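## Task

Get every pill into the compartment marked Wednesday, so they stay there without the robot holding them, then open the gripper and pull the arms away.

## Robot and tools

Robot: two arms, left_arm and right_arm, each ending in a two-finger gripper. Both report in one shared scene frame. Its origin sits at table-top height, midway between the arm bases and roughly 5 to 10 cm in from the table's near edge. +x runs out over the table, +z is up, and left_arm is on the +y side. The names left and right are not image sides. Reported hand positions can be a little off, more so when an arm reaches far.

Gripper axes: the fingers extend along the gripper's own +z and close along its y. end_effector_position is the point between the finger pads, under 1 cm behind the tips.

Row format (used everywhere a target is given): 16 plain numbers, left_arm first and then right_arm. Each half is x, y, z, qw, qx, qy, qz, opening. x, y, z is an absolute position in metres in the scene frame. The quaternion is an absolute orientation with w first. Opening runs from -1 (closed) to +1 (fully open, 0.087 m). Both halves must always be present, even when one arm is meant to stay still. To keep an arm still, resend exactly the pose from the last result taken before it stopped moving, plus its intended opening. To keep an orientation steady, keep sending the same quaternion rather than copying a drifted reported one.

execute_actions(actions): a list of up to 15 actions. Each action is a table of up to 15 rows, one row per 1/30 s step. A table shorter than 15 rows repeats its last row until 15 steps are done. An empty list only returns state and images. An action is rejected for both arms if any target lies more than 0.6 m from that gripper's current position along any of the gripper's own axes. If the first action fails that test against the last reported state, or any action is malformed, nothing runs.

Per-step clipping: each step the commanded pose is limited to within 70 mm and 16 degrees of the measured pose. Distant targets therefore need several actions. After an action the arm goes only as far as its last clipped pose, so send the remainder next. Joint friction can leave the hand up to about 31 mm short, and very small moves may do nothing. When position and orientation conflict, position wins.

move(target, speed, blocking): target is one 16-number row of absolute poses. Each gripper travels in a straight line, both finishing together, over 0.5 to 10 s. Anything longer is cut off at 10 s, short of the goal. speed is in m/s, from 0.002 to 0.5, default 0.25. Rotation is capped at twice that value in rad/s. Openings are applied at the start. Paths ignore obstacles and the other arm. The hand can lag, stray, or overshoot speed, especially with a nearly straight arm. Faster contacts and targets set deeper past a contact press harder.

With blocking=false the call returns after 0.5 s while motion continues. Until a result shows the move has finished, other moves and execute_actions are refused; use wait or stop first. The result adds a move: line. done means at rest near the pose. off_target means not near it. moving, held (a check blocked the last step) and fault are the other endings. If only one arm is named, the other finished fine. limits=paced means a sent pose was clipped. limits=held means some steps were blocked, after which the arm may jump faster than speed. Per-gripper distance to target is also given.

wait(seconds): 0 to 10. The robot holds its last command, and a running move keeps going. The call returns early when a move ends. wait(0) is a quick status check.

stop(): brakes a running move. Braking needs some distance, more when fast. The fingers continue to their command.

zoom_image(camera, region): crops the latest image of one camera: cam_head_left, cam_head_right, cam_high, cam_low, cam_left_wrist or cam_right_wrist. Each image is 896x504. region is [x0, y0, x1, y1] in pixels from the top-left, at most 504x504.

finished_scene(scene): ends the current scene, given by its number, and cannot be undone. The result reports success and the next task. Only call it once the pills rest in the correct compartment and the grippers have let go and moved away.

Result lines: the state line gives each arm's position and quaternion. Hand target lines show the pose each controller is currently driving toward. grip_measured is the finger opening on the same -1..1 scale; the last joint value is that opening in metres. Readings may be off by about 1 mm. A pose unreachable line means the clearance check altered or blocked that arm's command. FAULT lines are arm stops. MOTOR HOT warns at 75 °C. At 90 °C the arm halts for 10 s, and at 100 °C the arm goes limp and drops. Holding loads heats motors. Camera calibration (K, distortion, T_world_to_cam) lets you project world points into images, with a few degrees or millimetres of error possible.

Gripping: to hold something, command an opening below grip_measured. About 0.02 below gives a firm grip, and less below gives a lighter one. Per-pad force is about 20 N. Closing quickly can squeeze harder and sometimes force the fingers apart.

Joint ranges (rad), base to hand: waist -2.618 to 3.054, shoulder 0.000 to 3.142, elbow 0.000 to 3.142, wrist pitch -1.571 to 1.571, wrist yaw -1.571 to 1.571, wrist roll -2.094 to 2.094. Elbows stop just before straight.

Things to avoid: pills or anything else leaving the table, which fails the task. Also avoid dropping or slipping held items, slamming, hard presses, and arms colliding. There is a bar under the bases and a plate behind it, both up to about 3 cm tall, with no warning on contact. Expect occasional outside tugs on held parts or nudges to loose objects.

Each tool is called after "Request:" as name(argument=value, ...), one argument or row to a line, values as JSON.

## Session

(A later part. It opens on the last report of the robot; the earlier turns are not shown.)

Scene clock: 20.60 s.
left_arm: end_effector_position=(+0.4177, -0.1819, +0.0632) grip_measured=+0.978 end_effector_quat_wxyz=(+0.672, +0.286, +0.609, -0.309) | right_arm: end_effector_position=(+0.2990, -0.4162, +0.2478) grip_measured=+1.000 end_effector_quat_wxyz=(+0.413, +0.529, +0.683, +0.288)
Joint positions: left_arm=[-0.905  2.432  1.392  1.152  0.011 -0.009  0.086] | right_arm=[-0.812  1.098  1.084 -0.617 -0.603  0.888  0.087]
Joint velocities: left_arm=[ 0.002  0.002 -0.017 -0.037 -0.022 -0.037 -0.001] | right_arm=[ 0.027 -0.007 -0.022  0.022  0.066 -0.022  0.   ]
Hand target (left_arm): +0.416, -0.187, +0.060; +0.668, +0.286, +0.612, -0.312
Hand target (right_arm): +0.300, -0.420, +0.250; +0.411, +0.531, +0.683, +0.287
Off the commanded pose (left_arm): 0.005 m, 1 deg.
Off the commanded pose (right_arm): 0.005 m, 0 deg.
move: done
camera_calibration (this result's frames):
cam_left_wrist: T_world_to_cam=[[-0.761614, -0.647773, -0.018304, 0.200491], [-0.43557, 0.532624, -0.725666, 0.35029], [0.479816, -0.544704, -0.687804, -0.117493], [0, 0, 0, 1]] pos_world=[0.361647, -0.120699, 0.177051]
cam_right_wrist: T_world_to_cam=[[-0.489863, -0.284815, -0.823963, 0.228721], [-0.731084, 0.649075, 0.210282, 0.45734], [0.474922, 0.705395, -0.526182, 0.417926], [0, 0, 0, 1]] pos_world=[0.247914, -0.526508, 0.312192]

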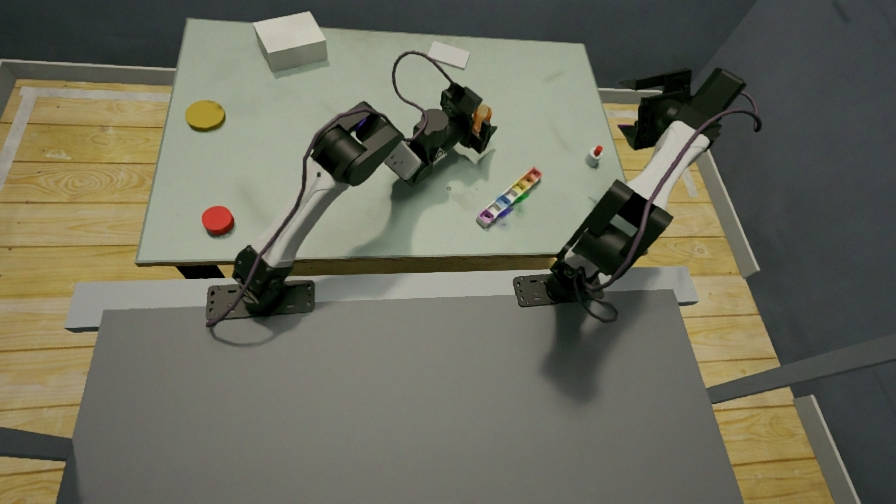

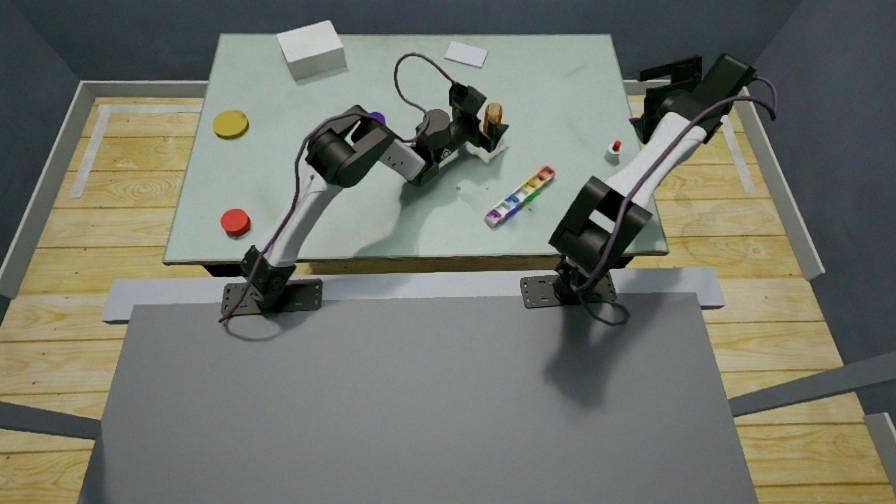

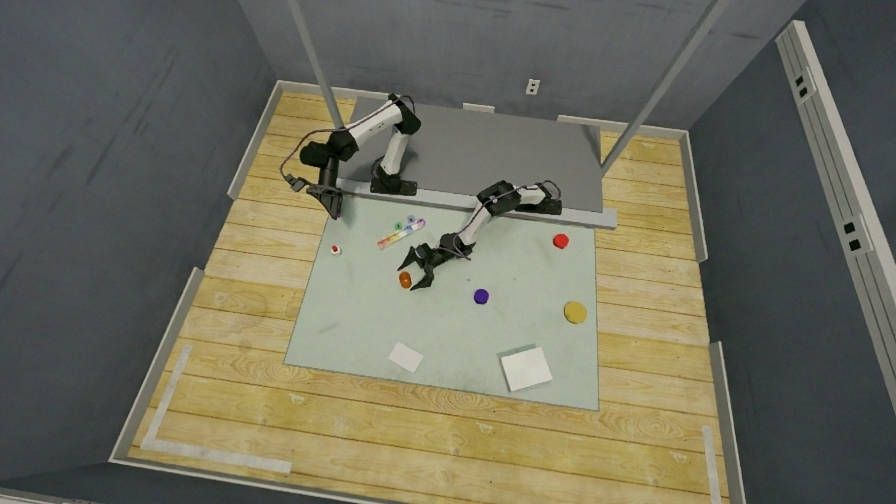

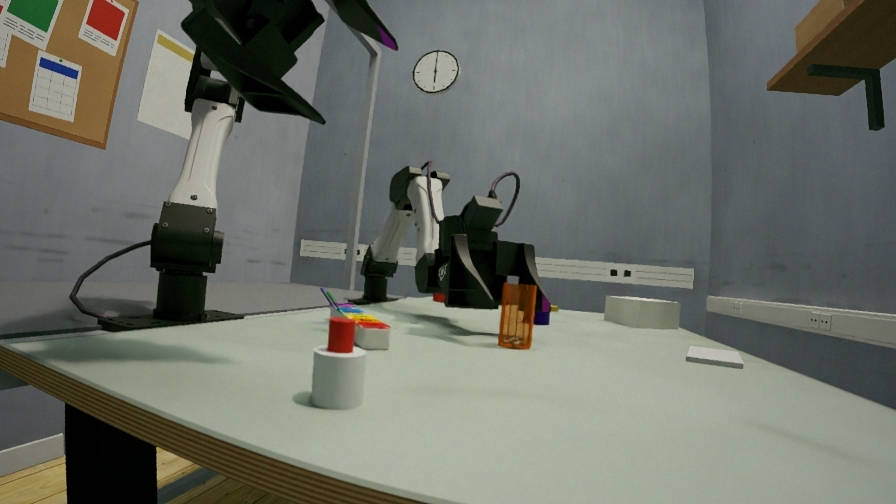

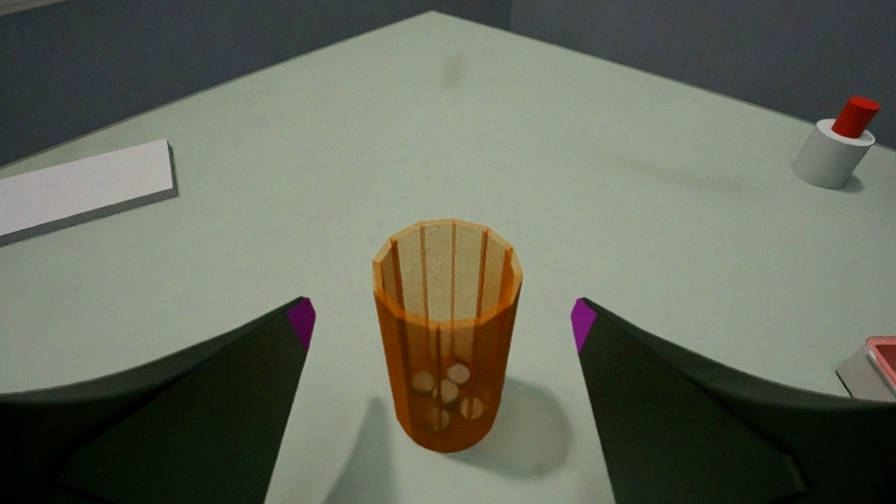

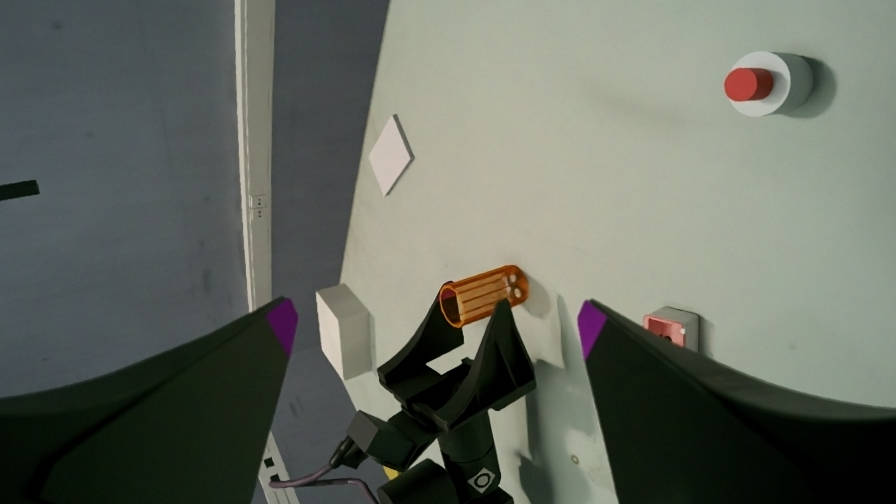

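Request:
move(
  target=[0.422,-0.19,0.042,0.641,0.299,0.641,-0.299,1,0.3,-0.42,0.25,0.411,0.531,0.683,0.287,1],
  speed=0.04,
)

Request:
move(
  target=[0.422,-0.19,0.042,0.641,0.299,0.641,-0.299,-0.1,0.3,-0.42,0.25,0.411,0.531,0.683,0.287,1],
)

Scene clock: 23.33 s.
left_arm: end_effector_position=(+0.4217, -0.1862, +0.0443) grip_measured=+0.978 end_effector_quat_wxyz=(+0.645, +0.298, +0.638, -0.297) | right_arm: end_effector_position=(+0.2990, -0.4162, +0.2478) grip_measured=+1.000 end_effector_quat_wxyz=(+0.413, +0.529, +0.683, +0.288)
Joint positions: left_arm=[-0.905  2.446  1.439  1.031  0.011 -0.009  0.086] | right_arm=[-0.812  1.098  1.084 -0.617 -0.603  0.888  0.087]
Joint velocities: left_arm=[-0.017  0.007  0.022 -0.007 -0.022  0.051  0.   ] | right_arm=[-0.012  0.007  0.007  0.007 -0.037 -0.037  0.   ]
Hand target (left_arm): +0.422, -0.190, +0.042; +0.641, +0.299, +0.640, -0.299
Hand target (right_arm): +0.300, -0.420, +0.250; +0.411, +0.531, +0.683, +0.287
Off the commanded pose (left_arm): 0.004 m, 1 deg.
Off the commanded pose (right_arm): 0.005 m, 0 deg.
move: done
camera_calibration (this result's frames):
cam_left_wrist: T_world_to_cam=[[-0.761791, -0.647585, -0.0175731, 0.200554], [-0.475992, 0.577926, -0.662898, 0.363326], [0.439438, -0.496625, -0.748504, -0.106138], [0, 0, 0, 1]] pos_world=[0.372362, -0.132811, 0.164927]
cam_right_wrist: T_world_to_cam=[[-0.489863, -0.284815, -0.823963, 0.228721], [-0.731084, 0.649075, 0.210282, 0.45734], [0.474922, 0.705395, -0.526182, 0.417926], [0, 0, 0, 1]] pos_world=[0.247914, -0.526508, 0.312192]

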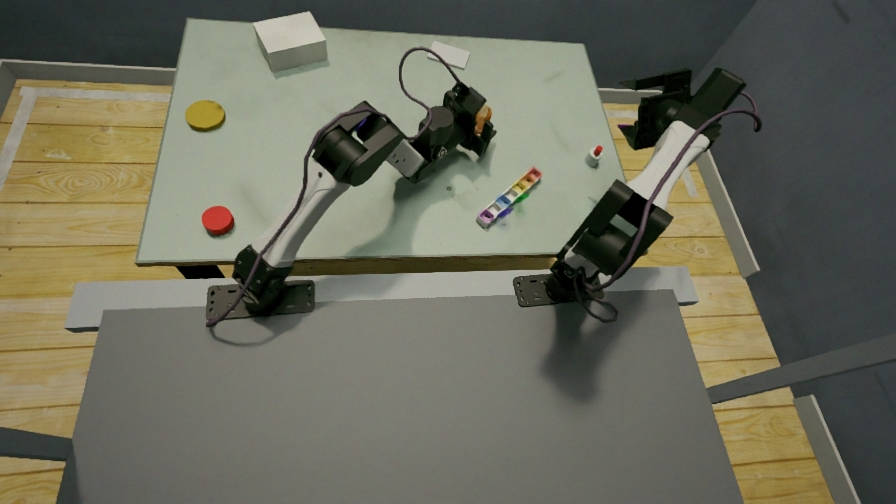

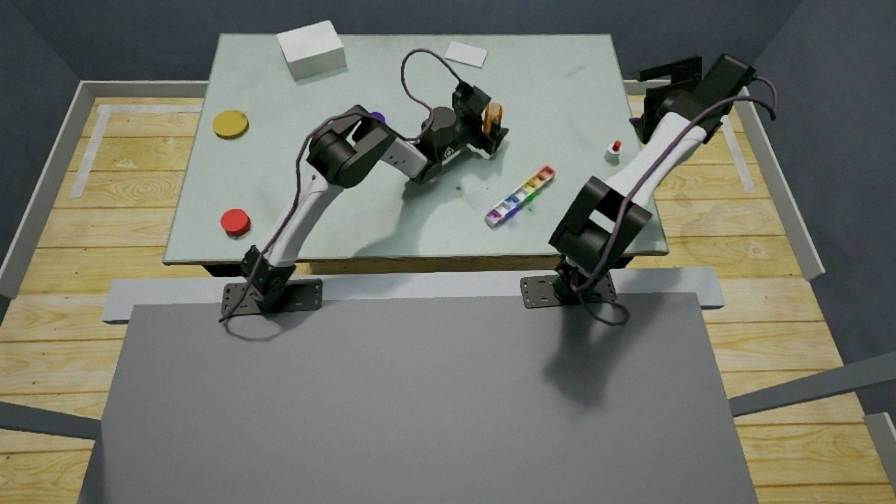

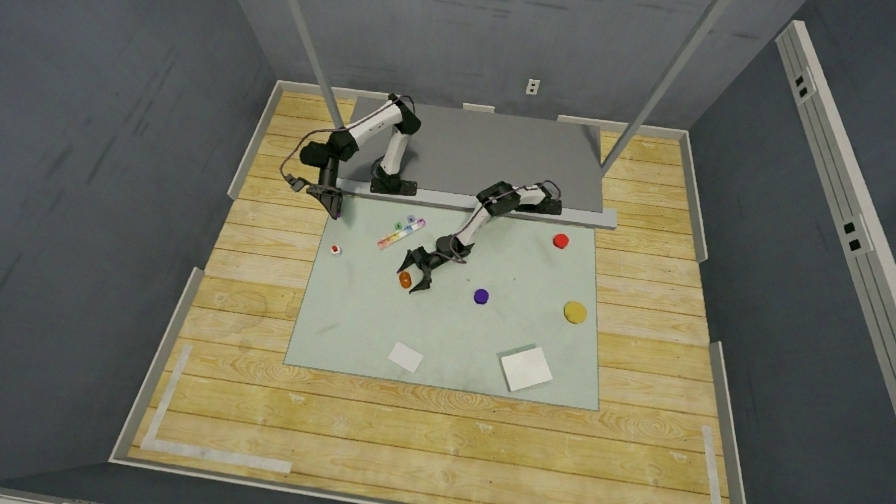

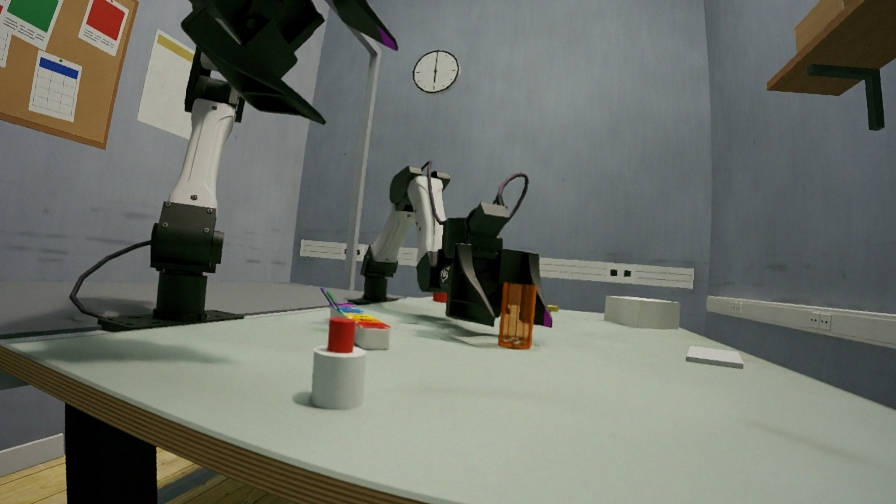

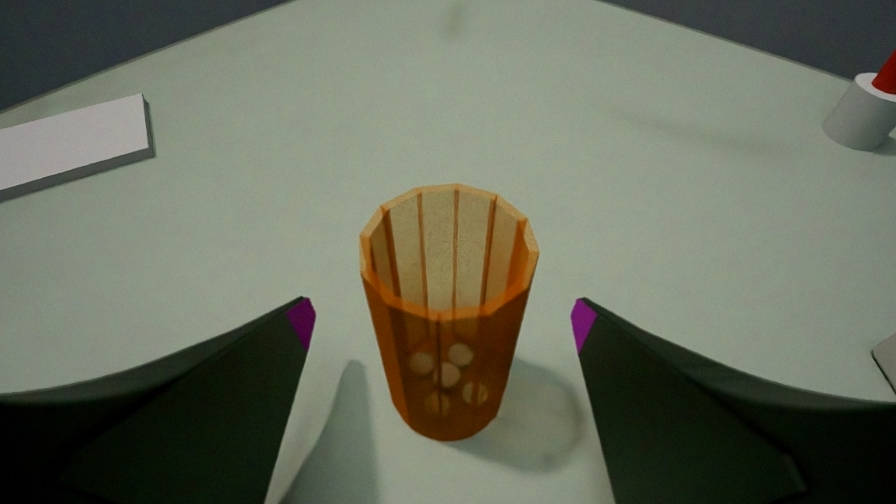

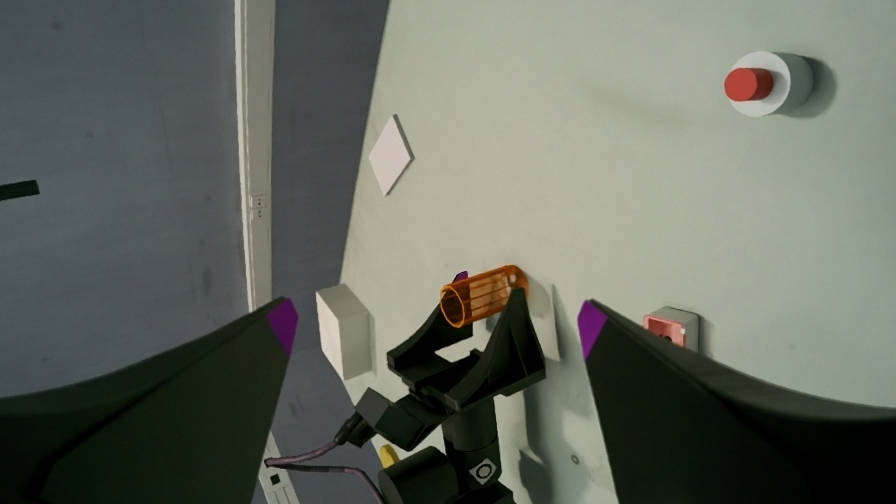

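Scene clock: 24.03 s.
left_arm: end_effector_position=(+0.4217, -0.1862, +0.0442) grip_measured=-0.089 end_effector_quat_wxyz=(+0.645, +0.298, +0.638, -0.297) | right_arm: end_effector_position=(+0.2990, -0.4162, +0.2478) grip_measured=+1.000 end_effector_quat_wxyz=(+0.413, +0.529, +0.683, +0.288)
Joint positions: left_arm=[-0.905  2.446  1.439  1.031  0.011 -0.009  0.04 ] | right_arm=[-0.812  1.098  1.084 -0.617 -0.603  0.888  0.087]
Joint velocities: left_arm=[-0.002 -0.012  0.012  0.066 -0.095  0.007 -0.001] | right_arm=[ 0.012  0.007  0.017 -0.125 -0.007  0.022  0.   ]
Hand target (left_arm): +0.422, -0.190, +0.042; +0.641, +0.299, +0.641, -0.299
Hand target (right_arm): +0.300, -0.420, +0.250; +0.411, +0.531, +0.683, +0.287
Off the commanded pose (left_arm): 0.004 m, 1 deg.
Off the commanded pose (right_arm): 0.005 m, 0 deg.
move: done
camera_calibration (this result's frames):
cam_left_wrist: T_world_to_cam=[[-0.761792, -0.647584, -0.0175699, 0.200554], [-0.476161, 0.578114, -0.662612, 0.363345], [0.439254, -0.496406, -0.748757, -0.10607], [0, 0, 0, 1]] pos_world=[0.372383, -0.132833, 0.16486]
cam_right_wrist: T_world_to_cam=[[-0.489863, -0.284815, -0.823963, 0.228721], [-0.731084, 0.649075, 0.210282, 0.45734], [0.474922, 0.705395, -0.526182, 0.417926], [0, 0, 0, 1]] pos_world=[0.247914, -0.526508, 0.312192]

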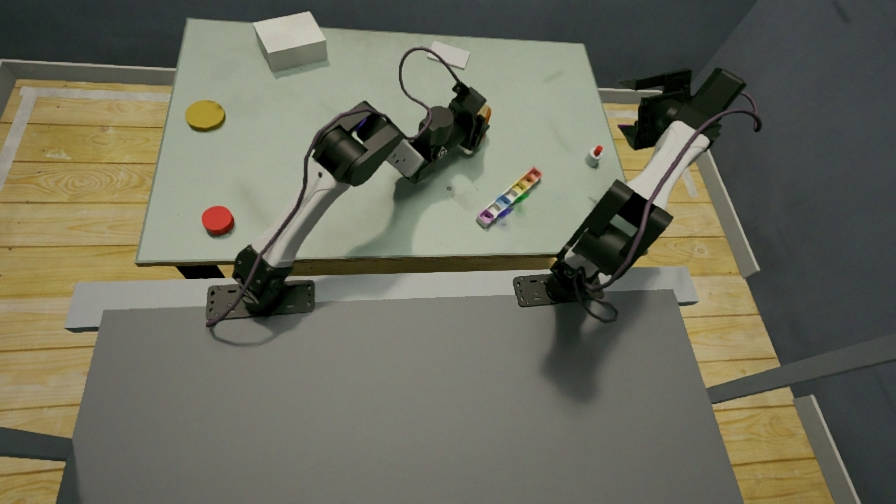

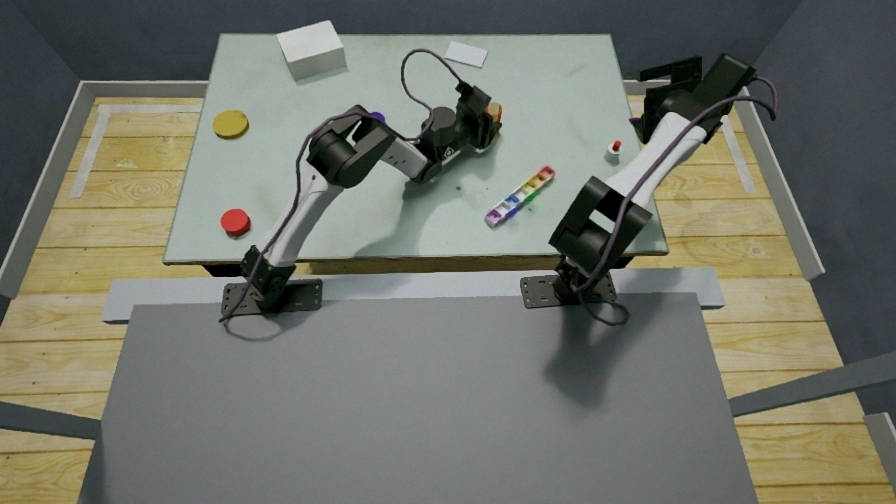

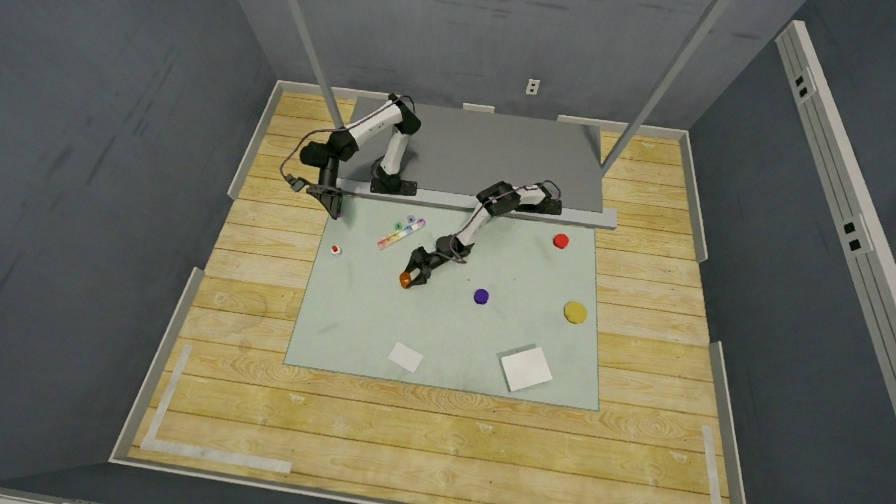

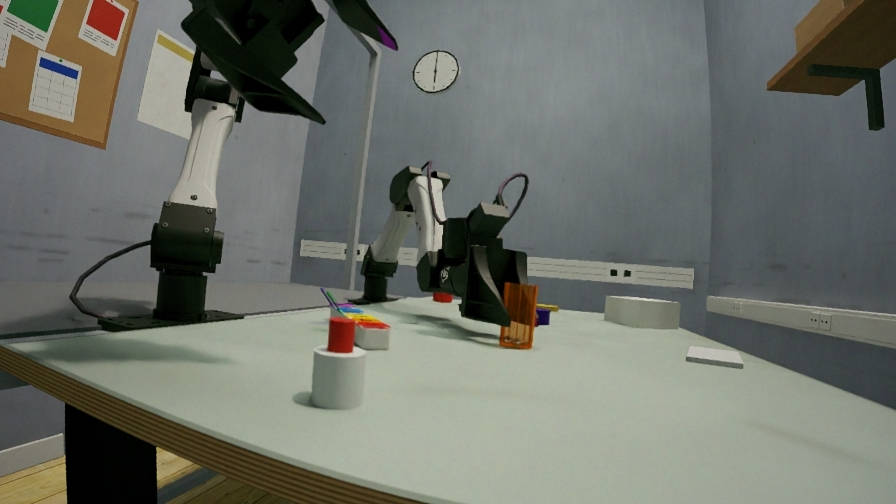

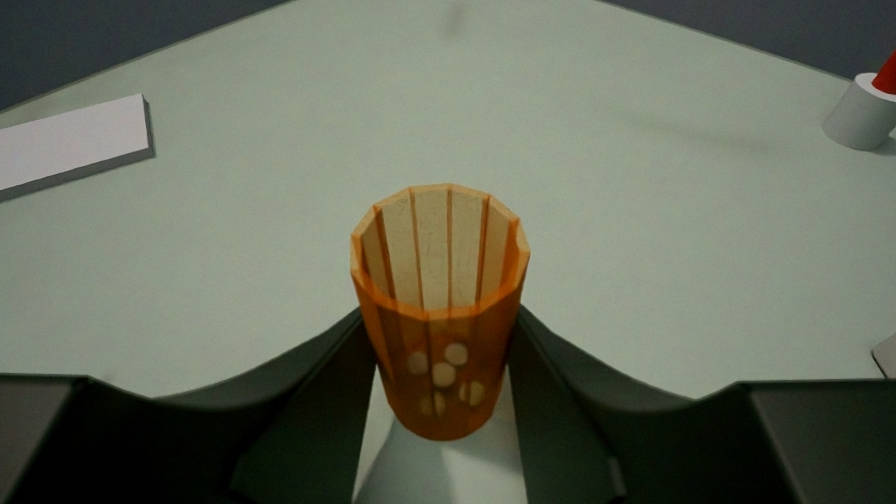

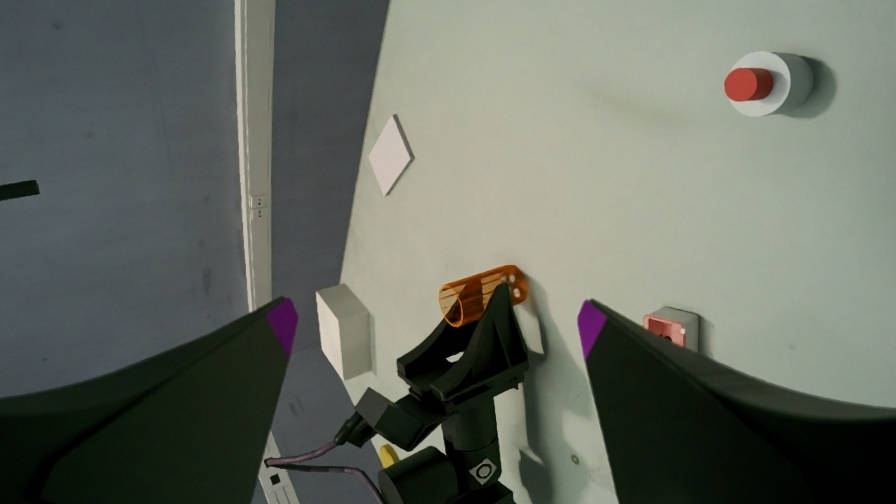

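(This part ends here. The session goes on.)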